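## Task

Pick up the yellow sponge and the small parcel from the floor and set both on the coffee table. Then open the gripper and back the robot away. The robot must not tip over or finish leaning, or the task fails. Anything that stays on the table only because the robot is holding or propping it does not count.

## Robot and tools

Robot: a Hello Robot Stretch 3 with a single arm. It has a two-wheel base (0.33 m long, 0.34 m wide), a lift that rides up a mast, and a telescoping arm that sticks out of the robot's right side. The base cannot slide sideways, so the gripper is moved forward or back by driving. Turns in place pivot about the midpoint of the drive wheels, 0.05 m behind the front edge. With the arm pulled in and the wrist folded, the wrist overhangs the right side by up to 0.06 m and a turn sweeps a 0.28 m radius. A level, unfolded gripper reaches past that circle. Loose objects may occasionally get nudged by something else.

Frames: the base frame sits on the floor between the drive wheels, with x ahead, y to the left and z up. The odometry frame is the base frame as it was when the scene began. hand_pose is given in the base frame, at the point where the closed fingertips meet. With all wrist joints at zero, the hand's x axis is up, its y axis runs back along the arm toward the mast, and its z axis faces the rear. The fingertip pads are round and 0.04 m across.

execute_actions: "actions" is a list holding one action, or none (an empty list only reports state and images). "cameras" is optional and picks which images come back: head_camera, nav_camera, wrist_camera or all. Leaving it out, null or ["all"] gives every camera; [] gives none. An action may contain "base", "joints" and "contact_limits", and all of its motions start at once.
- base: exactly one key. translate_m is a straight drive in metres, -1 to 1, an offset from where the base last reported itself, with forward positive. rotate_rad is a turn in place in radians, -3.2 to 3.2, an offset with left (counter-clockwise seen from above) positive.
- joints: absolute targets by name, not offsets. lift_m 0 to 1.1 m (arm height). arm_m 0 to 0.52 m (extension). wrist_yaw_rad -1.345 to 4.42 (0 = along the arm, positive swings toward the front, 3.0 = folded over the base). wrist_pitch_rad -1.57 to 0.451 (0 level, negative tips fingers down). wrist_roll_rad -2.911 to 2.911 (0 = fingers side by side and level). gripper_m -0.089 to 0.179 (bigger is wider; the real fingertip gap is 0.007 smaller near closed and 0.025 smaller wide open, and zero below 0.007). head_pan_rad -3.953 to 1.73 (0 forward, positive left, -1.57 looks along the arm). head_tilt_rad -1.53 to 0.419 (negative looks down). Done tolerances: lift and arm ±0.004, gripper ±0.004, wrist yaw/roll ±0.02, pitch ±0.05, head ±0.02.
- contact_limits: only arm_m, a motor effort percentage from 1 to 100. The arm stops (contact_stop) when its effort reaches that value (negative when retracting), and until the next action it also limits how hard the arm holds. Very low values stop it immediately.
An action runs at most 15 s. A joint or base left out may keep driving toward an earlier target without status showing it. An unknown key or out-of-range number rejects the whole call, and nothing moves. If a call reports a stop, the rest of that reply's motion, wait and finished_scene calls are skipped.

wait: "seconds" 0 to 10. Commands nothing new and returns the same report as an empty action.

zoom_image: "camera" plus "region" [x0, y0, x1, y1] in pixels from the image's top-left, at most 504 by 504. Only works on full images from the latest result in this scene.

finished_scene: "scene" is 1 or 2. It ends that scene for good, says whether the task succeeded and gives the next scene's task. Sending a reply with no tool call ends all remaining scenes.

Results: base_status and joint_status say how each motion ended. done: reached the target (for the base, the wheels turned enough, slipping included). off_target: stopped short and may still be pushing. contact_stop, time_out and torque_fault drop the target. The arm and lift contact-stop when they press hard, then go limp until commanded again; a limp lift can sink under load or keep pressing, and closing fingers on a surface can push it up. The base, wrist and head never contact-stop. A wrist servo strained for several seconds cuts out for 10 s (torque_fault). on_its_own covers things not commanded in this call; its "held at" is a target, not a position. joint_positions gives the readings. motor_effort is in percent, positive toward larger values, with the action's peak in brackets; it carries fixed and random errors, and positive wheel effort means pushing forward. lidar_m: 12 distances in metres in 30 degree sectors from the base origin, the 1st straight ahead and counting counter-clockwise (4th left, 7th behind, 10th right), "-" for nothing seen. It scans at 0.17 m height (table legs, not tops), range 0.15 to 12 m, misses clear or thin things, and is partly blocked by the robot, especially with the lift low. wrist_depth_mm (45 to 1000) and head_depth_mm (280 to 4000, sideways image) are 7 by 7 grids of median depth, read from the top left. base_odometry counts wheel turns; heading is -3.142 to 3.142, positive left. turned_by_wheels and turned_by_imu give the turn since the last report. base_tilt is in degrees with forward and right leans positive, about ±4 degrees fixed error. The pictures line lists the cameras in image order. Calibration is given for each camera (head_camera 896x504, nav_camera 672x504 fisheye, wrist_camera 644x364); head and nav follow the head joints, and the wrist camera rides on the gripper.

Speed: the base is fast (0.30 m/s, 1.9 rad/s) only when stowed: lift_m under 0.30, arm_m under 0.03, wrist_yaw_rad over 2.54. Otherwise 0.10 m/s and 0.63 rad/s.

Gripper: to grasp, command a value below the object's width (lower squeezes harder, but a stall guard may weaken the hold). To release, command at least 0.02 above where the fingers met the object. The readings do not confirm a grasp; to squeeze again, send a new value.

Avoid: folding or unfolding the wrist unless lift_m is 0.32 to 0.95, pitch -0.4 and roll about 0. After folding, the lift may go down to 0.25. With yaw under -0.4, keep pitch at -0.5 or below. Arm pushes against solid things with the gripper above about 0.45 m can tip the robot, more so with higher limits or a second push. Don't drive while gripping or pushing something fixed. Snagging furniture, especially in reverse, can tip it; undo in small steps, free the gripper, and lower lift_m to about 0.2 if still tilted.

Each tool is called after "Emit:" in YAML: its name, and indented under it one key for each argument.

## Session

Emit:
execute_actions:
  actions:
    - {"joints":{"head_pan_rad":0.8,"head_tilt_rad":-0.7}}

Emit:
execute_actions:
  actions:
    - {"joints":{"head_pan_rad":-0.8}}
  cameras: ["nav_camera"]

Emit:
execute_actions:
  actions:
    - {"joints":{"head_pan_rad":-2.4}}
  cameras: ["nav_camera"]

Emit:
execute_actions:
  actions:
    - {"joints":{"head_pan_rad":-3.9}}
  cameras: ["nav_camera"]

Scene clock: 1.00 s.
base_odometry: x=+0.000 y=+0.000 heading=+0.000 (m, m, rad; odometry frame)
turned_by_wheels: +0.000 (rad since the last result)
turned_by_imu: +0.000 (rad since the last result)
base_tilt: forward=-1.8 right=+1.1 (deg)
lidar_m: 1.46 2.19 1.93 2.02 2.26 1.57 1.87 1.90 1.81 1.86 1.69 1.28
head_depth_mm: 2245 2537 2523 1950 1577 1325 1140 / 2184 2499 2575 1960 1579 1326 1147 / 2142 2420 2537 1955 1570 1333 1137 / 2085 1963 2401 1947 1579 1327 1139 / 2028 1832 2474 1939 1559 1318 1141 / 1968 1825 2432 1946 1566 1317 1139 / 1923 1681 2383 1939 1571 1318 1136
base_status: not commanded
joint_positions: lift_m=+0.402 arm_m=-0.001 wrist_yaw_rad=+3.085 wrist_pitch_rad=-0.357 wrist_roll_rad=-0.009 gripper_m=+0.037 head_pan_rad=+0.793 head_tilt_rad=-0.691
joint_status: all done
motor_effort: left_wheel=+1(0) right_wheel=+0(0) lift_m=+21(21) arm_m=+0(0) wrist_yaw_rad=+1(0) wrist_pitch_rad=+4(4) wrist_roll_rad=+0(0) gripper_m=-1(0) head_pan_rad=+4(39) head_tilt_rad=-3(25) (%)
hand_pose: x=-0.0081 y=+0.0877 z=+0.4288 quat_wxyz=(+0.145, +0.696, +0.107, +0.695) (m; base frame)
wrist_depth_mm: - - - - - - - / - - - - - - - / - - - - - - - / - - - - - - - / 913 883 877 857 887 838 818 / 726 710 735 693 665 680 674 / 604 595 580 585 576 572 571
pictures: head_camera (sideways: a quarter turn clockwise sets it upright), nav_camera (sideways: a quarter turn counterclockwise sets it upright), wrist_camera
camera_calibration (this result's frames):
head_camera: T_world_to_cam=[[-0.433301, -0.518184, -0.737384, 0.982111], [-0.74539, 0.665954, -0.0299819, 0.0536072], [0.5066, 0.536648, -0.674808, 0.834678], [0, 0, 0, 1]] pos_world=[0.0426604, 0.0252864, 1.28905]
nav_camera: T_world_to_cam=[[0.43481, 0.43992, 0.785755, -0.983961], [0.735917, -0.676472, -0.0284946, 0.0838558], [0.519006, 0.59064, -0.617881, 0.762825], [0, 0, 0, 1]] pos_world=[-0.029786, 0.0390358, 1.24688]
wrist_camera: T_world_to_cam=[[0.999589, -0.0276908, -0.00735275, 0.0193438], [-0.0203333, -0.504854, -0.862965, 0.448917], [0.0201841, 0.862761, -0.50521, 0.308409], [0, 0, 0, 1]] pos_world=[-0.0164328, -0.0389099, 0.543354]
Images, in order (width x height): head_camera 896x504, nav_camera 672x504, wrist_camera 644x364.

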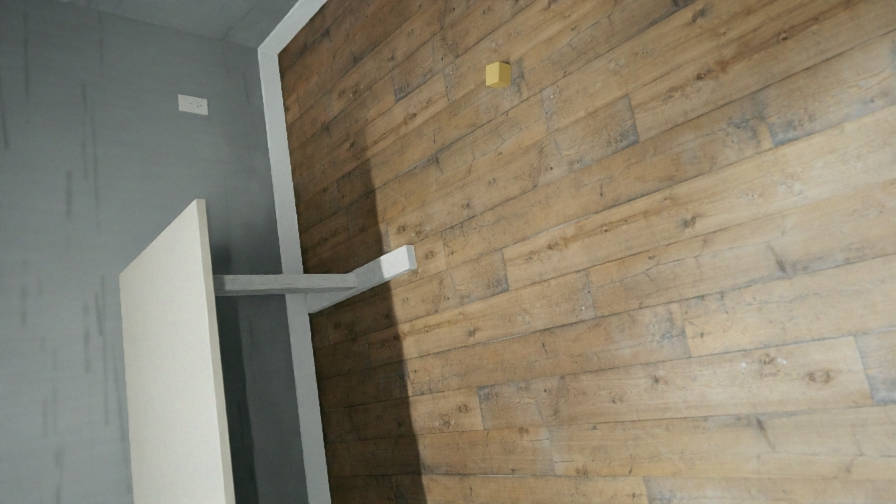

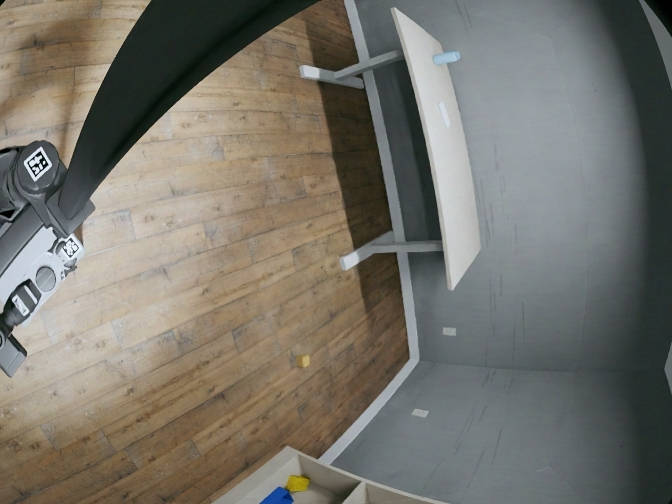

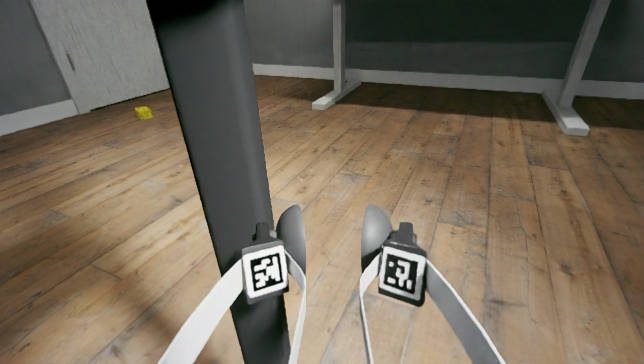

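Scene clock: 2.33 s.
base_odometry: x=+0.000 y=+0.000 heading=+0.000 (m, m, rad; odometry frame)
turned_by_wheels: +0.000 (rad since the last result)
turned_by_imu: +0.000 (rad since the last result)
base_tilt: forward=-1.8 right=+1.0 (deg)
lidar_m: 1.47 2.20 1.94 2.03 2.27 1.58 1.87 1.90 1.81 1.86 1.69 1.28
head_depth_mm: 1550 1795 2088 1953 1577 1324 1144 / 1490 1712 2012 1945 1583 1320 1146 / 1442 1648 1922 1951 1577 1324 1139 / 1411 1608 1853 1948 1566 1320 1140 / 1368 1557 1801 1936 1578 1321 1135 / 1333 1497 1690 1793 1564 1319 1135 / 1266 1392 1506 1742 1568 1319 1132
base_status: not commanded
joint_positions: lift_m=+0.402 arm_m=-0.001 wrist_yaw_rad=+3.085 wrist_pitch_rad=-0.357 wrist_roll_rad=-0.009 gripper_m=+0.037 head_pan_rad=-0.793 head_tilt_rad=-0.691
joint_status: all done
motor_effort: left_wheel=+0(2) right_wheel=+0(0) lift_m=+21(21) arm_m=+0(0) wrist_yaw_rad=+0(0) wrist_pitch_rad=+4(4) wrist_roll_rad=+0(1) gripper_m=+0(0) head_pan_rad=-3(40) head_tilt_rad=-4(3) (%)
hand_pose: x=-0.0081 y=+0.0877 z=+0.4288 quat_wxyz=(+0.145, +0.696, +0.107, +0.695) (m; base frame)
wrist_depth_mm: - - - - - - - / - - - - - - - / - - - - - - - / - - - - - - - / 896 888 880 857 882 830 816 / 728 712 741 697 668 675 677 / 609 607 581 579 579 574 568
pictures: nav_camera (sideways: a quarter turn counterclockwise sets it upright)
camera_calibration (this result's frames):
nav_camera: T_world_to_cam=[[0.433676, -0.441458, 0.785519, -0.983647], [-0.68725, -0.725861, -0.0285078, 0.0925543], [0.582763, -0.527485, -0.61818, 0.762824], [0, 0, 0, 1]] pos_world=[0.0456456, 0.0353218, 1.24687]
Images, in order (width x height): nav_camera 672x504.

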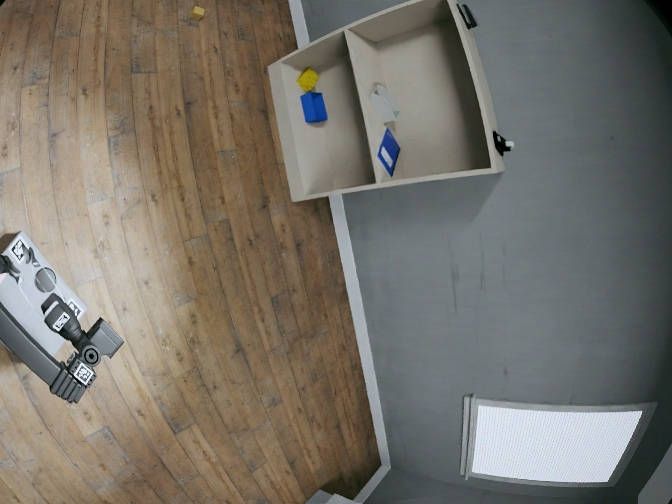

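Scene clock: 3.67 s.
base_odometry: x=+0.000 y=+0.000 heading=+0.000 (m, m, rad; odometry frame)
turned_by_wheels: +0.000 (rad since the last result)
turned_by_imu: +0.000 (rad since the last result)
base_tilt: forward=-1.8 right=+1.0 (deg)
lidar_m: 1.47 2.19 1.94 2.03 2.27 1.57 1.87 1.89 1.81 1.86 1.69 1.28
head_depth_mm: 2398 2760 2573 1956 1582 1327 1143 / 2284 2651 2558 1949 1585 1321 1141 / 1944 1900 2255 1947 1582 1326 1142 / 1930 1838 2128 1958 1573 1320 1138 / 1887 1758 2050 1947 1567 1318 1143 / 1883 1701 1975 1934 1567 1317 1135 / 1869 1643 1886 1930 1564 1316 1136
base_status: not commanded
joint_positions: lift_m=+0.402 arm_m=-0.001 wrist_yaw_rad=+3.085 wrist_pitch_rad=-0.357 wrist_roll_rad=-0.009 gripper_m=+0.037 head_pan_rad=-2.393 head_tilt_rad=-0.691
joint_status: all done
motor_effort: left_wheel=+0(1) right_wheel=+0(0) lift_m=+21(21) arm_m=-1(0) wrist_yaw_rad=+0(0) wrist_pitch_rad=+4(4) wrist_roll_rad=+0(0) gripper_m=-1(0) head_pan_rad=-3(42) head_tilt_rad=-4(3) (%)
hand_pose: x=-0.0081 y=+0.0877 z=+0.4288 quat_wxyz=(+0.145, +0.696, +0.107, +0.695) (m; base frame)
wrist_depth_mm: - - - - - - - / - - - - - - - / - - - - - - - / - - - - - - - / 889 886 879 849 876 821 808 / 721 714 734 691 659 667 670 / 606 600 582 587 582 573 569
pictures: nav_camera (sideways: a quarter turn counterclockwise sets it upright)
camera_calibration (this result's frames):
nav_camera: T_world_to_cam=[[-0.453962, -0.420633, 0.785485, -0.978187], [-0.705487, 0.708149, -0.0285097, 0.0926681], [-0.544248, -0.567092, -0.618224, 0.769756], [0, 0, 0, 1]] pos_world=[0.0402546, -0.0405578, 1.24687]
Images, in order (width x height): nav_camera 672x504.

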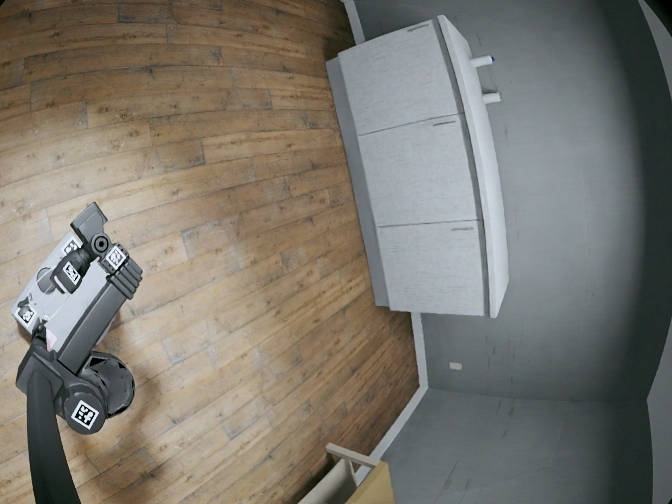

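Scene clock: 4.97 s.
base_odometry: x=+0.000 y=+0.000 heading=+0.000 (m, m, rad; odometry frame)
turned_by_wheels: +0.000 (rad since the last result)
turned_by_imu: +0.000 (rad since the last result)
base_tilt: forward=-1.7 right=+0.9 (deg)
lidar_m: 1.47 2.19 1.94 2.02 2.26 1.58 1.87 1.90 1.81 1.87 1.69 1.28
head_depth_mm: - - - - - 1300 1142 / 1946 2224 - - - - 1123 / 1931 2228 2425 1950 1580 1348 - / 1884 2160 2381 1944 1579 1317 1185 / 1846 2090 2325 1941 1578 1320 1197 / 1810 2048 2300 1935 1565 1315 1182 / 1758 1969 1876 1899 1565 1316 1136
base_status: not commanded
joint_positions: lift_m=+0.402 arm_m=-0.001 wrist_yaw_rad=+3.085 wrist_pitch_rad=-0.357 wrist_roll_rad=-0.009 gripper_m=+0.037 head_pan_rad=-3.893 head_tilt_rad=-0.691
joint_status: all done
motor_effort: left_wheel=+1(0) right_wheel=+0(0) lift_m=+21(21) arm_m=+1(0) wrist_yaw_rad=+0(0) wrist_pitch_rad=+4(4) wrist_roll_rad=+0(0) gripper_m=-1(0) head_pan_rad=-3(40) head_tilt_rad=-3(4) (%)
hand_pose: x=-0.0081 y=+0.0877 z=+0.4288 quat_wxyz=(+0.145, +0.696, +0.107, +0.695) (m; base frame)
wrist_depth_mm: - - - - - - - / - - - - - - - / - - - - - - - / - - - - - - - / 917 896 869 843 870 817 816 / 728 709 730 701 669 679 671 / 610 598 582 583 582 569 574
pictures: nav_camera (sideways: a quarter turn counterclockwise sets it upright)
camera_calibration (this result's frames):
nav_camera: T_world_to_cam=[[-0.451711, 0.42309, 0.785463, -0.978172], [0.656472, 0.753812, -0.0285109, 0.0843617], [-0.604154, 0.502755, -0.618252, 0.770158], [0, 0, 0, 1]] pos_world=[-0.0319388, -0.0369393, 1.24687]
Images, in order (width x height): nav_camera 672x504.

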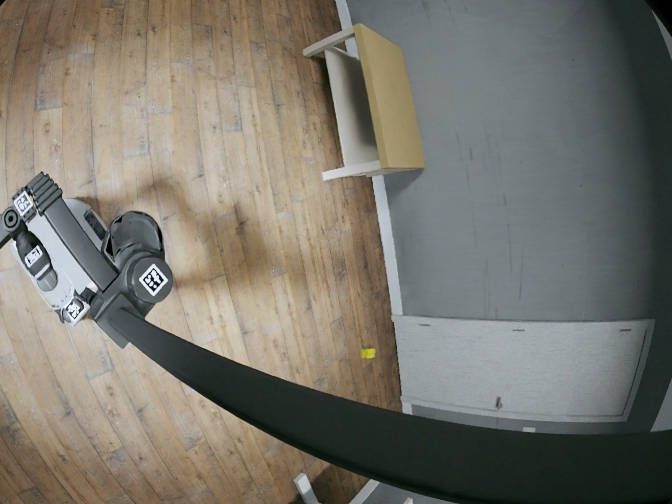

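Emit:
execute_actions:
  actions:
    - {"joints":{"lift_m":0.28,"wrist_pitch_rad":-0.4,"head_pan_rad":-1.4,"head_tilt_rad":-1.0},"base":{"rotate_rad":0.795}}
  cameras: []

Emit:
execute_actions:
  actions:
    - {"base":{"translate_m":1.0}}
  cameras: []

Emit:
execute_actions:
  actions:
    - {"base":{"translate_m":0.1},"joints":{"lift_m":0.34}}
  cameras: ["head_camera","nav_camera"]

Scene clock: 18.20 s.
base_odometry: x=+0.000 y=+0.000 heading=+0.795 (m, m, rad; odometry frame)
turned_by_wheels: +0.795 (rad since the last result)
turned_by_imu: +0.791 (rad since the last result)
base_tilt: forward=-1.7 right=+1.0 (deg)
lidar_m: 1.94 2.03 2.53 2.16 2.15 1.86 1.81 1.81 1.91 1.61 1.28 1.51
head_depth_mm: 1560 1864 1726 1503 1333 1193 1085 / 1544 1879 1718 1504 1335 1201 - / 1524 1842 1722 1505 1330 1223 - / 1495 1833 1716 1497 1332 1232 - / 1364 1701 1688 1503 1337 1202 1084 / 1318 1700 1667 1492 1328 1193 1086 / 1295 1664 1684 1493 1316 1189 1088
base_status: done
joint_positions: lift_m=+0.280 arm_m=-0.001 wrist_yaw_rad=+3.085 wrist_pitch_rad=-0.413 wrist_roll_rad=-0.009 gripper_m=+0.037 head_pan_rad=-1.407 head_tilt_rad=-0.988
joint_status: all done
motor_effort: left_wheel=-1(9) right_wheel=+3(11) lift_m=+15(18) arm_m=+0(1) wrist_yaw_rad=-1(1) wrist_pitch_rad=+4(3) wrist_roll_rad=+0(1) gripper_m=+1(0) head_pan_rad=+4(43) head_tilt_rad=-4(18) (%)
hand_pose: x=-0.0085 y=+0.0811 z=+0.2942 quat_wxyz=(+0.164, +0.693, +0.126, +0.691) (m; base frame)
wrist_depth_mm: - - - - - - - / - - - - - - - / - - - - - 970 974 / 813 786 - 774 757 731 739 / 647 631 613 614 623 590 581 / 518 521 - 525 483 494 481 / 448 - - - 425 418 416
pictures: none
No camera images: the call's "cameras" was empty. Leave "cameras" out to get every camera's image.

Scene clock: 23.30 s.
base_odometry: x=+0.700 y=+0.714 heading=+0.795 (m, m, rad; odometry frame)
turned_by_wheels: +0.000 (rad since the last result)
turned_by_imu: +0.003 (rad since the last result)
base_tilt: forward=-1.8 right=+1.0 (deg)
lidar_m: 0.95 1.40 1.42 2.43 2.42 2.16 2.76 2.76 1.36 1.01 1.31 1.49
head_depth_mm: 1205 1220 1615 1501 1329 1199 1083 / 1203 1230 1575 1496 1326 1201 - / 1161 1232 1575 1498 1329 1230 - / 1190 1435 1668 1505 1333 1233 - / 1213 1462 1678 1496 1316 1194 1080 / 1204 1435 1667 1499 1330 1196 1081 / 1190 1420 1658 1489 1320 1194 1079
base_status: done
joint_positions: lift_m=+0.280 arm_m=-0.001 wrist_yaw_rad=+3.085 wrist_pitch_rad=-0.413 wrist_roll_rad=-0.009 gripper_m=+0.037 head_pan_rad=-1.407 head_tilt_rad=-0.988
joint_status: not commanded
motor_effort: left_wheel=-1(8) right_wheel=+3(11) lift_m=+15(15) arm_m=-1(0) wrist_yaw_rad=+1(0) wrist_pitch_rad=+4(4) wrist_roll_rad=+0(0) gripper_m=-1(0) head_pan_rad=+3(4) head_tilt_rad=-4(4) (%)
hand_pose: x=-0.0085 y=+0.0810 z=+0.2942 quat_wxyz=(+0.164, +0.692, +0.126, +0.691) (m; base frame)
wrist_depth_mm: - - - - - - - / - - - - - - - / - - - - - - 988 / 827 793 - 772 752 734 723 / 643 624 607 610 625 591 582 / 525 521 - 520 482 497 486 / 450 - - - 423 421 416
pictures: none
No camera images: the call's "cameras" was empty. Leave "cameras" out to get every camera's image.

Scene clock: 25.10 s.
base_odometry: x=+0.770 y=+0.785 heading=+0.795 (m, m, rad; odometry frame)
turned_by_wheels: +0.000 (rad since the last result)
turned_by_imu: +0.000 (rad since the last result)
base_tilt: forward=-1.9 right=+0.9 (deg)
lidar_m: 0.85 1.30 1.38 2.46 2.44 2.23 2.86 2.76 1.41 1.00 1.29 1.46
head_depth_mm: 1175 1227 1585 1508 1326 1198 1085 / 1142 1195 1560 1500 1329 1217 - / 1143 1291 1551 1498 1326 1232 - / 1197 1442 1676 1497 1327 1227 - / 1186 1426 1663 1492 1323 1193 1089 / 1172 1407 1652 1489 1334 1192 1087 / 1163 1401 1656 1504 1331 1192 1081
base_status: done
joint_positions: lift_m=+0.340 arm_m=-0.001 wrist_yaw_rad=+3.085 wrist_pitch_rad=-0.413 wrist_roll_rad=-0.009 gripper_m=+0.037 head_pan_rad=-1.406 head_tilt_rad=-0.988
joint_status: all done
motor_effort: left_wheel=-1(8) right_wheel=+3(11) lift_m=+27(28) arm_m=-1(0) wrist_yaw_rad=-1(1) wrist_pitch_rad=+4(4) wrist_roll_rad=+0(0) gripper_m=-2(0) head_pan_rad=+3(4) head_tilt_rad=-5(5) (%)
hand_pose: x=-0.0085 y=+0.0810 z=+0.3533 quat_wxyz=(+0.164, +0.692, +0.126, +0.691) (m; base frame)
wrist_depth_mm: - - - - - - - / - - - - - - - / - - - - - - - / 934 911 - 889 860 848 838 / 729 714 695 690 711 678 670 / 603 586 599 576 553 570 561 / 508 516 - - 486 483 479
pictures: head_camera (sideways: a quarter turn clockwise sets it upright), nav_camera (sideways: a quarter turn counterclockwise sets it upright)
camera_calibration (this result's frames):
head_camera: T_world_to_cam=[[-0.194964, 0.838985, -0.508028, 0.68182], [0.97583, 0.218057, -0.0143792, 0.0227862], [0.0987153, -0.498553, -0.86122, 1.07956], [0, 0, 0, 1]] pos_world=[0.00412625, -0.0387896, 1.27645]
nav_camera: T_world_to_cam=[[0.133473, -0.810528, 0.570288, -0.701345], [-0.981469, -0.187935, -0.0373966, 0.105909], [0.137488, -0.554729, -0.820593, 1.02878], [0, 0, 0, 1]] pos_world=[0.0561117, 0.0221381, 1.24814]
Images, in order (width x height): head_camera 896x504, nav_camera 672x504.

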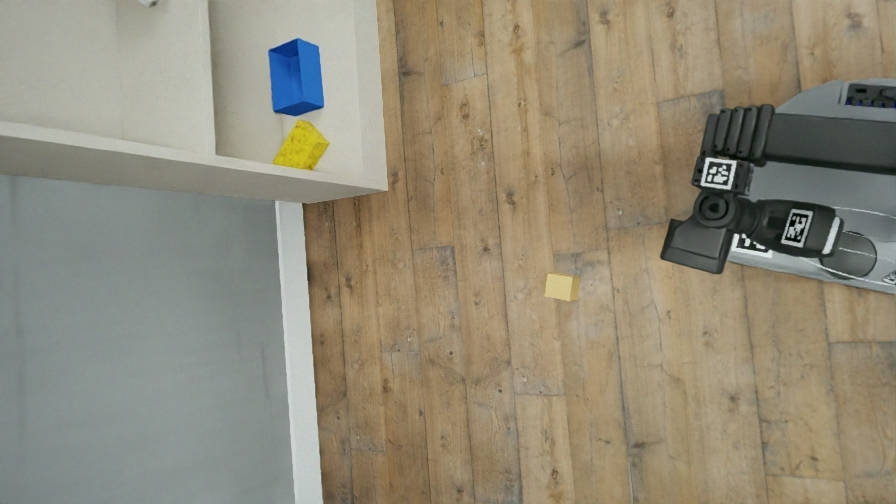

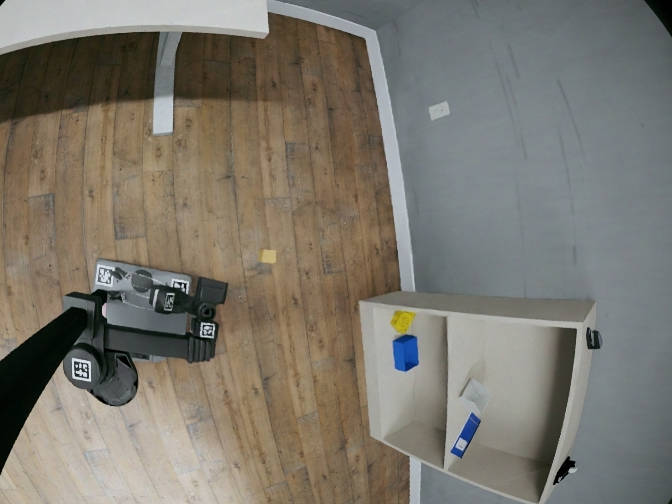

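Emit:
execute_actions:
  actions:
    - {"base":{"translate_m":0.17},"joints":{"wrist_yaw_rad":0,"arm_m":0.1}}
  cameras: []

Emit:
execute_actions:
  actions:
    - {"joints":{"wrist_pitch_rad":-0.65,"arm_m":0.13,"lift_m":0.14,"gripper_m":0.15}}
  cameras: ["wrist_camera"]

Scene clock: 32.60 s.
base_odometry: x=+0.890 y=+0.906 heading=+0.795 (m, m, rad; odometry frame)
turned_by_wheels: +0.000 (rad since the last result)
turned_by_imu: +0.001 (rad since the last result)
base_tilt: forward=-1.8 right=+1.0 (deg)
lidar_m: 0.69 1.14 1.30 1.33 2.51 2.36 3.00 2.66 1.21 1.01 1.24 1.36
head_depth_mm: 958 1140 1549 1493 1337 1194 1084 / 1142 1303 1506 1502 1329 1195 - / 1158 1406 1656 1500 1361 1194 - / 1143 1388 1660 1494 1325 1208 - / 1139 1370 1643 1497 1331 1199 1083 / 1122 1353 1638 1497 1321 1197 1082 / 1112 1335 1616 1498 1327 1191 1071
base_status: done
joint_positions: lift_m=+0.340 arm_m=+0.100 wrist_yaw_rad=+0.002 wrist_pitch_rad=-0.413 wrist_roll_rad=-0.009 gripper_m=+0.037 head_pan_rad=-1.406 head_tilt_rad=-0.988
joint_status: all done
motor_effort: left_wheel=-1(4) right_wheel=+2(8) lift_m=+27(27) arm_m=+4(6) wrist_yaw_rad=+0(1) wrist_pitch_rad=+4(4) wrist_roll_rad=+1(0) gripper_m=-1(0) head_pan_rad=+3(3) head_tilt_rad=-3(5) (%)
hand_pose: x=-0.0210 y=-0.4696 z=+0.3533 quat_wxyz=(+0.696, +0.147, -0.688, -0.144) (m; base frame)
wrist_depth_mm: 720 764 824 852 877 961 960 / 761 836 882 931 966 - 994 / 815 893 957 999 854 889 935 / 860 904 891 886 812 853 843 / 724 717 715 697 714 676 676 / 604 589 578 572 550 567 558 / 505 505 496 491 489 483 482
pictures: none
No camera images: the call's "cameras" was empty. Leave "cameras" out to get every camera's image.

Scene clock: 35.27 s.
base_odometry: x=+0.890 y=+0.906 heading=+0.795 (m, m, rad; odometry frame)
turned_by_wheels: +0.000 (rad since the last result)
turned_by_imu: +0.000 (rad since the last result)
base_tilt: forward=-1.7 right=+1.0 (deg)
lidar_m: 0.69 1.14 1.30 1.33 2.51 2.37 3.01 2.66 1.21 1.21 1.24 1.36
head_depth_mm: 957 1142 1540 1495 1326 1193 1088 / 1143 1306 1502 1502 1335 1198 - / 1155 1404 1650 1511 1353 - - / 1152 1387 1651 1495 1324 1210 - / 1134 1371 1643 1505 1324 1196 1086 / 1121 1346 1625 1498 1328 1191 1085 / 1114 1336 1616 1504 1332 1192 1071
base_status: not commanded
joint_positions: lift_m=+0.140 arm_m=+0.130 wrist_yaw_rad=+0.002 wrist_pitch_rad=-0.659 wrist_roll_rad=-0.009 gripper_m=+0.150 head_pan_rad=-1.406 head_tilt_rad=-0.988
joint_status: all done
motor_effort: left_wheel=-1(2) right_wheel=+2(2) lift_m=+15(25) arm_m=+4(6) wrist_yaw_rad=-2(1) wrist_pitch_rad=+3(6) wrist_roll_rad=+0(0) gripper_m=+0(98) head_pan_rad=+3(3) head_tilt_rad=-4(4) (%)
hand_pose: x=-0.0213 y=-0.4624 z=+0.1031 quat_wxyz=(+0.672, +0.231, -0.665, -0.228) (m; base frame)
wrist_depth_mm: 678 683 657 642 585 592 582 / 519 517 508 496 482 468 463 / 421 416 411 404 393 387 381 / 355 347 340 340 334 329 321 / 305 307 297 284 288 292 282 / 267 - 257 215 254 247 249 / 244 235 233 230 228 225 223
pictures: wrist_camera
camera_calibration (this result's frames):
wrist_camera: T_world_to_cam=[[-0.999515, -0.0269337, -0.0156422, -0.0264388], [-0.00938653, 0.739344, -0.673263, 0.445781], [0.0296984, -0.672789, -0.739238, -0.0670148], [0, 0, 0, 1]] pos_world=[-0.0202514, -0.375385, 0.250174]
Images, in order (width x height): wrist_camera 644x364.

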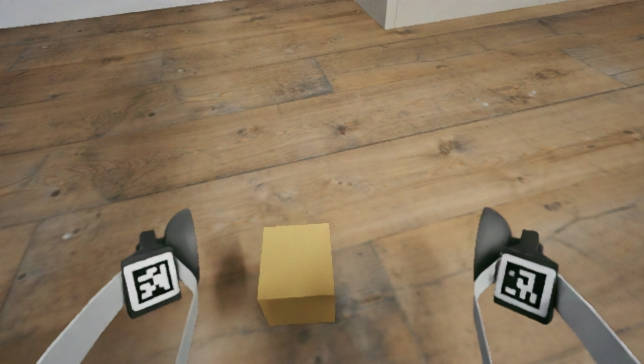

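Emit:
execute_actions:
  actions:
    - {"base":{"translate_m":0.025},"joints":{"arm_m":0.152,"lift_m":0.065}}
  cameras: ["wrist_camera"]

Emit:
execute_actions:
  actions:
    - {"joints":{"gripper_m":0.02}}
  cameras: ["wrist_camera"]

Scene clock: 42.43 s.
base_odometry: x=+0.907 y=+0.924 heading=+0.795 (m, m, rad; odometry frame)
turned_by_wheels: +0.000 (rad since the last result)
turned_by_imu: +0.001 (rad since the last result)
base_tilt: forward=-1.8 right=+1.0 (deg)
lidar_m: 0.66 0.74 1.27 1.33 2.51 2.38 3.05 2.64 1.22 1.23 1.23 1.32
head_depth_mm: 975 1121 1549 1496 1336 1201 1086 / 1161 1324 1490 1497 1327 1195 - / 1154 1397 1658 1500 1354 - - / 1145 1379 1665 1502 1329 1210 - / 1127 1367 1638 1496 1334 1194 1084 / 1118 1338 1630 1502 1325 1196 1083 / 1101 1331 1624 1496 1320 1194 1070
base_status: done
joint_positions: lift_m=+0.065 arm_m=+0.152 wrist_yaw_rad=+0.002 wrist_pitch_rad=-0.660 wrist_roll_rad=-0.009 gripper_m=+0.150 head_pan_rad=-1.406 head_tilt_rad=-0.988
joint_status: all done
motor_effort: left_wheel=-2(4) right_wheel=+2(8) lift_m=+15(14) arm_m=+4(7) wrist_yaw_rad=-1(2) wrist_pitch_rad=+3(3) wrist_roll_rad=+0(0) gripper_m=+0(0) head_pan_rad=+3(3) head_tilt_rad=-3(4) (%)
hand_pose: x=-0.0213 y=-0.4844 z=+0.0280 quat_wxyz=(+0.672, +0.231, -0.665, -0.228) (m; base frame)
wrist_depth_mm: 483 465 452 441 426 416 403 / 363 357 350 340 332 326 317 / 292 289 282 279 273 269 262 / 244 242 238 165 230 227 224 / 212 213 205 143 199 201 195 / 184 - 180 135 172 172 173 / 169 163 161 160 158 156 155
pictures: wrist_camera
camera_calibration (this result's frames):
wrist_camera: T_world_to_cam=[[-0.999518, -0.026817, -0.015646, -0.0281692], [-0.00930171, 0.739439, -0.673159, 0.411557], [0.0296214, -0.672689, -0.739332, -0.137217], [0, 0, 0, 1]] pos_world=[-0.0202629, -0.397381, 0.175154]
Images, in order (width x height): wrist_camera 644x364.

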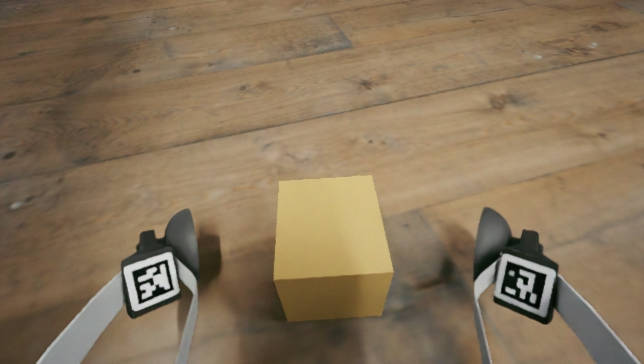

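Scene clock: 44.23 s.
base_odometry: x=+0.907 y=+0.924 heading=+0.795 (m, m, rad; odometry frame)
turned_by_wheels: +0.000 (rad since the last result)
turned_by_imu: +0.000 (rad since the last result)
base_tilt: forward=-1.8 right=+1.0 (deg)
lidar_m: 0.66 0.74 1.27 1.33 2.51 2.38 3.04 2.64 1.22 1.23 1.23 1.33
head_depth_mm: 973 1121 1557 1504 1325 1192 1079 / 1167 1332 1480 1502 1327 1195 - / 1153 1402 1641 1503 1349 - - / 1143 1378 1654 1502 1334 1211 - / 1128 1356 1634 1494 1330 1198 1080 / 1121 1340 1611 1505 1333 1192 1085 / 1105 1333 1610 1504 1328 1189 1068
base_status: not commanded
joint_positions: lift_m=+0.065 arm_m=+0.152 wrist_yaw_rad=+0.002 wrist_pitch_rad=-0.661 wrist_roll_rad=-0.009 gripper_m=+0.021 head_pan_rad=-1.406 head_tilt_rad=-0.988
joint_status: all done
motor_effort: left_wheel=-2(2) right_wheel=+2(2) lift_m=+15(15) arm_m=+4(4) wrist_yaw_rad=-2(2) wrist_pitch_rad=+3(3) wrist_roll_rad=+0(0) gripper_m=-20(100) head_pan_rad=+4(4) head_tilt_rad=-4(4) (%)
hand_pose: x=-0.0213 y=-0.4841 z=+0.0278 quat_wxyz=(+0.672, +0.231, -0.665, -0.228) (m; base frame)
wrist_depth_mm: 480 470 451 440 430 414 398 / 362 352 348 339 334 323 316 / 293 286 284 278 271 267 263 / 245 243 239 165 229 227 222 / 211 208 209 143 193 197 195 / 185 182 175 134 156 175 172 / 165 163 161 159 158 156 155
pictures: wrist_camera
camera_calibration (this result's frames):
wrist_camera: T_world_to_cam=[[-0.999518, -0.0267958, -0.0156809, -0.0281558], [-0.00930412, 0.740382, -0.672122, 0.411625], [0.0296199, -0.671652, -0.740274, -0.136717], [0, 0, 0, 1]] pos_world=[-0.0202629, -0.397341, 0.175012]
Images, in order (width x height): wrist_camera 644x364.

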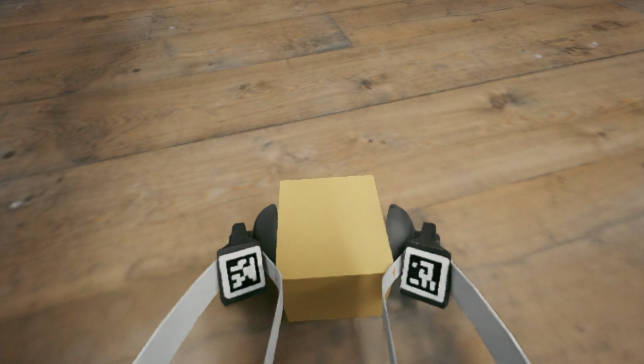

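Emit:
execute_actions:
  actions:
    - {"joints":{"lift_m":0.34,"arm_m":0.0,"wrist_yaw_rad":0.3,"wrist_pitch_rad":-0.4},"base":{"translate_m":-0.25}}
  cameras: []

Emit:
execute_actions:
  actions:
    - {"joints":{"wrist_yaw_rad":2.65,"head_pan_rad":-1.57,"head_tilt_rad":-0.9},"base":{"rotate_rad":-0.461}}
  cameras: []

Emit:
execute_actions:
  actions:
    - {"joints":{"lift_m":0.29},"base":{"translate_m":-1.0}}
  cameras: []

Emit:
execute_actions:
  actions:
    - {"base":{"translate_m":-1.0}}
  cameras: []

Emit:
execute_actions:
  actions:
    - {"base":{"rotate_rad":-2.43}}
  cameras: []

Emit:
execute_actions:
  actions:
    - {"joints":{"lift_m":0.62},"base":{"translate_m":0.1}}

Scene clock: 57.07 s.
base_odometry: x=+0.732 y=+0.746 heading=+0.794 (m, m, rad; odometry frame)
turned_by_wheels: +0.000 (rad since the last result)
turned_by_imu: +0.001 (rad since the last result)
base_tilt: forward=-1.8 right=+1.0 (deg)
lidar_m: 0.91 1.36 1.40 2.45 2.43 2.19 2.80 2.80 1.38 1.01 1.30 1.48
head_depth_mm: 1193 1238 1622 1496 1334 1195 1086 / 1180 1235 1583 1498 1338 1216 - / 1121 1202 1562 1489 1329 1231 - / 1207 1461 1684 1502 1345 1194 - / 1194 1446 1672 1493 1325 1192 1081 / 1181 1430 1665 1501 1324 1192 1083 / 1176 1411 1647 1500 1332 1195 1085
base_status: done
joint_positions: lift_m=+0.340 arm_m=+0.000 wrist_yaw_rad=+0.299 wrist_pitch_rad=-0.428 wrist_roll_rad=-0.009 gripper_m=+0.021 head_pan_rad=-1.406 head_tilt_rad=-0.988
joint_status: all done
motor_effort: left_wheel=-2(7) right_wheel=+3(3) lift_m=+27(28) arm_m=-4(4) wrist_yaw_rad=+1(4) wrist_pitch_rad=+8(8) wrist_roll_rad=+1(0) gripper_m=-18(19) head_pan_rad=+3(3) head_tilt_rad=-4(3) (%)
hand_pose: x=+0.0443 y=-0.3586 z=+0.3501 quat_wxyz=(+0.709, +0.252, -0.657, -0.045) (m; base frame)
wrist_depth_mm: - - - 975 932 915 920 / - - - - 995 985 988 / - - - - 887 879 832 / 914 891 886 164 850 825 808 / 718 709 710 142 649 658 659 / 587 579 559 134 155 563 555 / 498 498 487 478 479 478 472
pictures: none
No camera images: the call's "cameras" was empty. Leave "cameras" out to get every camera's image.

Scene clock: 59.27 s.
base_odometry: x=+0.732 y=+0.746 heading=+0.334 (m, m, rad; odometry frame)
turned_by_wheels: -0.461 (rad since the last result)
turned_by_imu: -0.458 (rad since the last result)
base_tilt: forward=-1.7 right=+1.0 (deg)
lidar_m: 1.53 0.91 1.36 1.40 2.43 2.19 2.20 2.81 2.49 1.38 1.01 1.30
head_depth_mm: 2130 2299 1884 1591 1384 1218 1091 / 1908 2199 1885 1593 1384 1222 1108 / 1673 2041 1867 1596 1379 1231 - / 1337 1492 1761 1598 1382 1241 - / 1334 1373 1707 1604 1377 1213 1090 / 1245 1277 1607 1554 1379 1220 1088 / 1155 1260 1516 1523 1371 1215 1087
base_status: done
joint_positions: lift_m=+0.340 arm_m=+0.000 wrist_yaw_rad=+2.648 wrist_pitch_rad=-0.428 wrist_roll_rad=-0.009 gripper_m=+0.021 head_pan_rad=-1.563 head_tilt_rad=-0.902
joint_status: all done
motor_effort: left_wheel=+2(8) right_wheel=-3(7) lift_m=+27(28) arm_m=-4(4) wrist_yaw_rad=+2(4) wrist_pitch_rad=+8(8) wrist_roll_rad=+0(0) gripper_m=-20(19) head_pan_rad=-3(18) head_tilt_rad=+0(8) (%)
hand_pose: x=+0.0845 y=+0.0512 z=+0.3501 quat_wxyz=(+0.315, +0.704, -0.022, +0.637) (m; base frame)
wrist_depth_mm: - - - - - - - / - - - - - - - / - - - - - - - / 913 906 883 164 836 822 817 / - 709 720 142 641 666 664 / - 591 551 134 156 559 549 / - - 524 475 479 477 477
pictures: none
No camera images: the call's "cameras" was empty. Leave "cameras" out to get every camera's image.

Scene clock: 64.60 s.
base_odometry: x=-0.213 y=+0.418 heading=+0.334 (m, m, rad; odometry frame)
turned_by_wheels: +0.000 (rad since the last result)
turned_by_imu: -0.002 (rad since the last result)
base_tilt: forward=-1.8 right=+1.0 (deg)
lidar_m: 2.33 1.80 1.65 2.01 1.77 1.26 1.75 2.08 2.08 2.26 1.68 1.74
head_depth_mm: 2636 2265 1889 1591 1384 1220 1092 / 2787 2290 1892 1590 1387 1222 1116 / 2662 2299 1874 1594 1382 1231 - / 2396 2295 1880 1583 1382 1238 - / 2204 2299 1863 1597 1374 1216 1092 / 2009 2197 1879 1594 1377 1215 1089 / 1869 2094 1887 1595 1377 1219 1087
base_status: done
joint_positions: lift_m=+0.290 arm_m=+0.000 wrist_yaw_rad=+2.649 wrist_pitch_rad=-0.427 wrist_roll_rad=-0.009 gripper_m=+0.021 head_pan_rad=-1.563 head_tilt_rad=-0.902
joint_status: all done
motor_effort: left_wheel=+3(7) right_wheel=-3(9) lift_m=+15(25) arm_m=-4(3) wrist_yaw_rad=+1(3) wrist_pitch_rad=+8(8) wrist_roll_rad=+0(0) gripper_m=-18(19) head_pan_rad=-3(3) head_tilt_rad=+1(0) (%)
hand_pose: x=+0.0844 y=+0.0514 z=+0.3010 quat_wxyz=(+0.314, +0.704, -0.022, +0.637) (m; base frame)
wrist_depth_mm: - - - - - - - / - - - - - - - / - - - - 985 971 962 / 805 799 787 165 756 743 732 / - 636 635 142 574 599 589 / - 524 - 134 156 497 491 / - - - 424 426 427 420
pictures: none
No camera images: the call's "cameras" was empty. Leave "cameras" out to get every camera's image.

Scene clock: 69.60 s.
base_odometry: x=-1.158 y=+0.091 heading=+0.334 (m, m, rad; odometry frame)
turned_by_wheels: +0.000 (rad since the last result)
turned_by_imu: -0.002 (rad since the last result)
base_tilt: forward=-1.8 right=+1.1 (deg)
lidar_m: 2.77 2.32 2.07 0.58 0.57 1.09 0.75 1.96 1.36 1.60 2.67 2.39
head_depth_mm: 1365 1536 1792 1599 1384 1219 1096 / 1499 1708 1881 1582 1377 1218 1111 / 1663 1948 1888 1595 1387 1224 - / 1886 2157 1862 1584 1386 1237 - / 2629 2309 1882 1596 1375 1222 1089 / 2689 2293 1884 1585 1373 1217 1087 / 2540 2294 1878 1588 1373 1213 1084
base_status: done
joint_positions: lift_m=+0.290 arm_m=+0.000 wrist_yaw_rad=+2.649 wrist_pitch_rad=-0.427 wrist_roll_rad=-0.009 gripper_m=+0.021 head_pan_rad=-1.563 head_tilt_rad=-0.902
joint_status: not commanded
motor_effort: left_wheel=+2(6) right_wheel=-3(10) lift_m=+15(15) arm_m=-3(4) wrist_yaw_rad=+1(1) wrist_pitch_rad=+8(7) wrist_roll_rad=+0(0) gripper_m=-19(19) head_pan_rad=-3(3) head_tilt_rad=+1(1) (%)
hand_pose: x=+0.0844 y=+0.0514 z=+0.3010 quat_wxyz=(+0.314, +0.704, -0.022, +0.637) (m; base frame)
wrist_depth_mm: 986 - - - - - - / 506 - - - - - - / 533 - - - 1000 996 971 / 566 788 787 164 751 743 730 / - 626 633 142 574 591 589 / - 531 - 134 156 499 489 / - - - 426 430 429 421
pictures: none
No camera images: the call's "cameras" was empty. Leave "cameras" out to get every camera's image.

Scene clock: 72.27 s.
base_odometry: x=-1.158 y=+0.091 heading=-2.096 (m, m, rad; odometry frame)
turned_by_wheels: -2.430 (rad since the last result)
turned_by_imu: -2.410 (rad since the last result)
base_tilt: forward=-1.8 right=+1.0 (deg)
lidar_m: 1.36 1.40 1.87 2.39 2.69 2.77 2.32 1.60 0.57 1.04 1.12 0.75
head_depth_mm: 960 1136 1391 1592 1350 1222 1090 / 960 1138 1214 1030 1240 1217 1107 / 968 1140 1222 1027 1268 1227 - / 967 1135 1217 1023 1305 1241 - / 967 1150 1210 1028 1302 1216 1087 / 970 1149 1215 1025 1306 1212 1087 / 969 1146 1210 1029 1310 1218 1088
base_status: done
joint_positions: lift_m=+0.290 arm_m=+0.000 wrist_yaw_rad=+2.649 wrist_pitch_rad=-0.427 wrist_roll_rad=-0.009 gripper_m=+0.021 head_pan_rad=-1.563 head_tilt_rad=-0.902
joint_status: not commanded
motor_effort: left_wheel=+3(11) right_wheel=-3(9) lift_m=+15(15) arm_m=-3(3) wrist_yaw_rad=+2(1) wrist_pitch_rad=+8(8) wrist_roll_rad=+0(0) gripper_m=-20(19) head_pan_rad=-2(2) head_tilt_rad=+1(0) (%)
hand_pose: x=+0.0844 y=+0.0514 z=+0.3010 quat_wxyz=(+0.314, +0.704, -0.022, +0.637) (m; base frame)
wrist_depth_mm: - - - - - - - / - - - - - - - / - - - - - 975 950 / 813 797 788 165 751 733 722 / - 627 636 142 583 594 593 / - 529 - 134 155 498 492 / - - - 427 430 428 426
pictures: none
No camera images: the call's "cameras" was empty. Leave "cameras" out to get every camera's image.

Scene clock: 76.10 s.
base_odometry: x=-1.208 y=+0.004 heading=-2.096 (m, m, rad; odometry frame)
turned_by_wheels: +0.000 (rad since the last result)
turned_by_imu: +0.001 (rad since the last result)
base_tilt: forward=-1.8 right=+1.1 (deg)
lidar_m: 1.26 1.29 1.73 2.40 2.41 2.86 2.42 1.60 0.62 1.09 0.68 1.49
head_depth_mm: 960 1129 1269 1028 1161 1238 1088 / 960 1135 1222 1021 1270 1266 - / 958 1132 1220 1027 1257 1282 1136 / 959 1139 1216 1025 1308 - - / 959 1136 1213 1023 1303 1212 1104 / 964 1143 1215 1026 1306 1215 1090 / 964 1141 1209 1026 1265 1214 1087
base_status: done
joint_positions: lift_m=+0.620 arm_m=+0.000 wrist_yaw_rad=+2.649 wrist_pitch_rad=-0.427 wrist_roll_rad=-0.009 gripper_m=+0.021 head_pan_rad=-1.564 head_tilt_rad=-0.902
joint_status: all done
motor_effort: left_wheel=+2(12) right_wheel=-2(8) lift_m=+28(29) arm_m=-4(4) wrist_yaw_rad=+1(1) wrist_pitch_rad=+7(8) wrist_roll_rad=+0(0) gripper_m=-20(20) head_pan_rad=-3(3) head_tilt_rad=-2(0) (%)
hand_pose: x=+0.0844 y=+0.0514 z=+0.6303 quat_wxyz=(+0.314, +0.704, -0.022, +0.637) (m; base frame)
wrist_depth_mm: - - - - - - 968 / - - - - - - - / - - - - - - - / - - - 165 - - - / - - - 143 - - - / - 963 895 133 156 903 884 / 808 - 787 768 771 759 787
pictures: head_camera (sideways: a quarter turn clockwise sets it upright), nav_camera (sideways: a quarter turn counterclockwise sets it upright), wrist_camera
camera_calibration (this result's frames):
head_camera: T_world_to_cam=[[-0.0609773, 0.812391, -0.579916, 0.774653], [0.997938, 0.0612807, -0.019085, 0.0287795], [0.0200332, -0.579884, -0.814452, 1.01924], [0, 0, 0, 1]] pos_world=[-0.00190265, -0.0400417, 1.27991]
nav_camera: T_world_to_cam=[[0.00465728, -0.769463, 0.638674, -0.789658], [-0.998763, -0.0352032, -0.0351291, 0.103066], [0.049514, -0.637721, -0.768675, 0.961814], [0, 0, 0, 1]] pos_world=[0.058993, 0.00938416, 1.24728]
wrist_camera: T_world_to_cam=[[0.89405, -0.447869, -0.0093631, -0.0408768], [-0.25962, -0.501003, -0.825587, 0.602744], [0.365064, 0.740547, -0.564197, 0.45401], [0, 0, 0, 1]] pos_world=[0.0272878, -0.0525469, 0.753386]
Images, in order (width x height): head_camera 896x504, nav_camera 672x504, wrist_camera 644x364.

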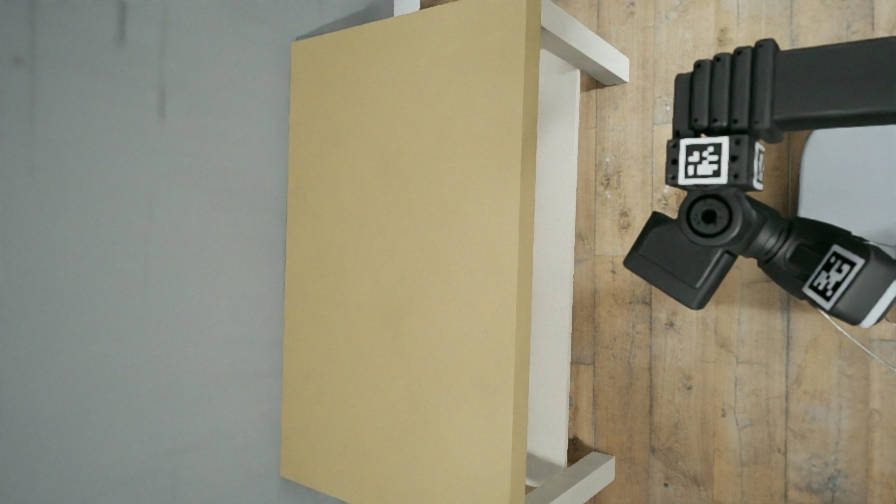

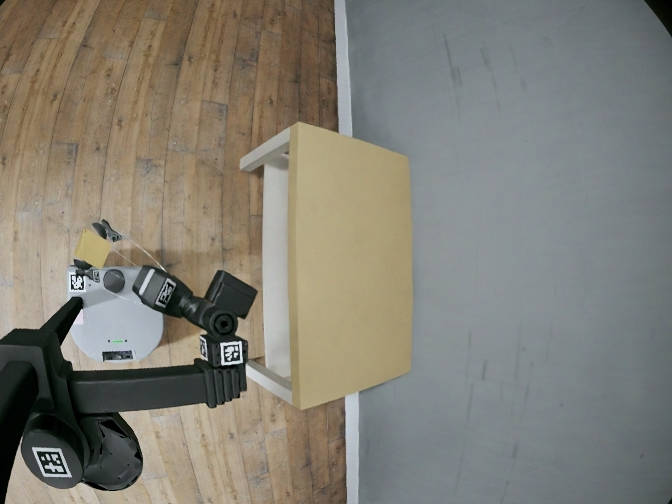

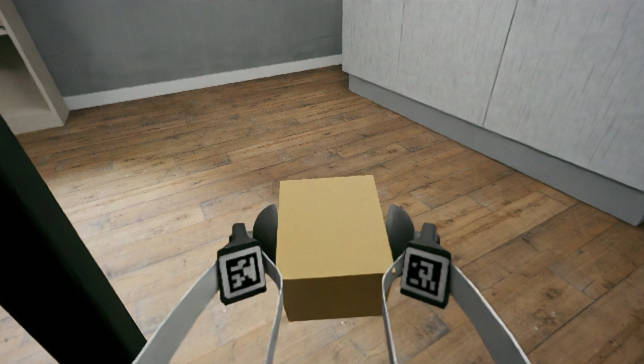

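Emit:
execute_actions:
  actions:
    - {"joints":{"wrist_yaw_rad":0.0,"arm_m":0.33}}
  cameras: []

Emit:
execute_actions:
  actions:
    - {"joints":{"wrist_pitch_rad":-0.645,"lift_m":0.53}}
  cameras: []

Scene clock: 83.37 s.
base_odometry: x=-1.208 y=+0.004 heading=-2.096 (m, m, rad; odometry frame)
turned_by_wheels: +0.000 (rad since the last result)
turned_by_imu: +0.001 (rad since the last result)
base_tilt: forward=-1.8 right=+1.0 (deg)
lidar_m: 1.27 1.29 1.73 2.41 2.42 2.85 2.42 1.60 0.62 1.09 0.68 1.50
head_depth_mm: 954 1135 1266 1031 1151 1220 1088 / 958 1136 1219 1042 - - - / 960 1133 1247 989 1270 1223 1143 / 959 1135 1232 1003 1302 1213 - / 965 1140 1216 1030 1306 1219 1090 / 961 1135 1214 1028 1305 1212 1088 / 965 1139 1207 1027 1262 1215 1086
base_status: not commanded
joint_positions: lift_m=+0.620 arm_m=+0.330 wrist_yaw_rad=+0.001 wrist_pitch_rad=-0.427 wrist_roll_rad=-0.009 gripper_m=+0.021 head_pan_rad=-1.564 head_tilt_rad=-0.902
joint_status: all done
motor_effort: left_wheel=+1(2) right_wheel=-2(2) lift_m=+28(28) arm_m=+4(8) wrist_yaw_rad=+0(2) wrist_pitch_rad=+8(8) wrist_roll_rad=+0(0) gripper_m=-20(19) head_pan_rad=-3(2) head_tilt_rad=+1(1) (%)
hand_pose: x=-0.0213 y=-0.6979 z=+0.6303 quat_wxyz=(+0.694, +0.151, -0.688, -0.149) (m; base frame)
wrist_depth_mm: 466 463 466 468 468 469 472 / 503 509 513 511 508 515 515 / 562 565 562 572 571 570 572 / 593 560 553 164 527 527 633 / 451 443 448 142 407 417 432 / 372 369 350 134 155 352 347 / 318 314 311 301 305 301 299
pictures: none
No camera images: the call's "cameras" was empty. Leave "cameras" out to get every camera's image.

Scene clock: 85.03 s.
base_odometry: x=-1.208 y=+0.004 heading=-2.096 (m, m, rad; odometry frame)
turned_by_wheels: +0.000 (rad since the last result)
turned_by_imu: +0.000 (rad since the last result)
base_tilt: forward=-1.8 right=+1.0 (deg)
lidar_m: 1.27 1.29 1.74 2.41 2.41 2.86 2.42 1.59 0.62 1.09 0.68 1.50
head_depth_mm: 959 1135 1262 1029 1155 1214 1093 / 959 1137 1216 1028 1264 1230 - / 959 1137 1217 - 1267 1216 - / 963 1136 1218 1027 1304 1224 - / 966 1136 1209 1024 1303 1224 1088 / 965 1141 1214 1028 1311 1216 1090 / 961 1138 1214 1025 1257 1216 1083
base_status: not commanded
joint_positions: lift_m=+0.530 arm_m=+0.330 wrist_yaw_rad=+0.001 wrist_pitch_rad=-0.659 wrist_roll_rad=-0.009 gripper_m=+0.021 head_pan_rad=-1.564 head_tilt_rad=-0.902
joint_status: all done
motor_effort: left_wheel=+2(2) right_wheel=-3(2) lift_m=+15(24) arm_m=+4(4) wrist_yaw_rad=+0(1) wrist_pitch_rad=+4(7) wrist_roll_rad=+0(0) gripper_m=-19(19) head_pan_rad=-3(2) head_tilt_rad=+0(0) (%)
hand_pose: x=-0.0214 y=-0.6625 z=+0.4932 quat_wxyz=(+0.672, +0.230, -0.666, -0.228) (m; base frame)
wrist_depth_mm: 483 475 478 475 466 450 488 / 397 387 377 370 361 353 344 / 318 313 306 299 296 291 284 / 266 262 258 165 249 247 243 / 228 226 227 142 211 214 212 / 201 198 189 134 156 190 187 / 179 178 175 170 171 169 168
pictures: none
No camera images: the call's "cameras" was empty. Leave "cameras" out to get every camera's image.


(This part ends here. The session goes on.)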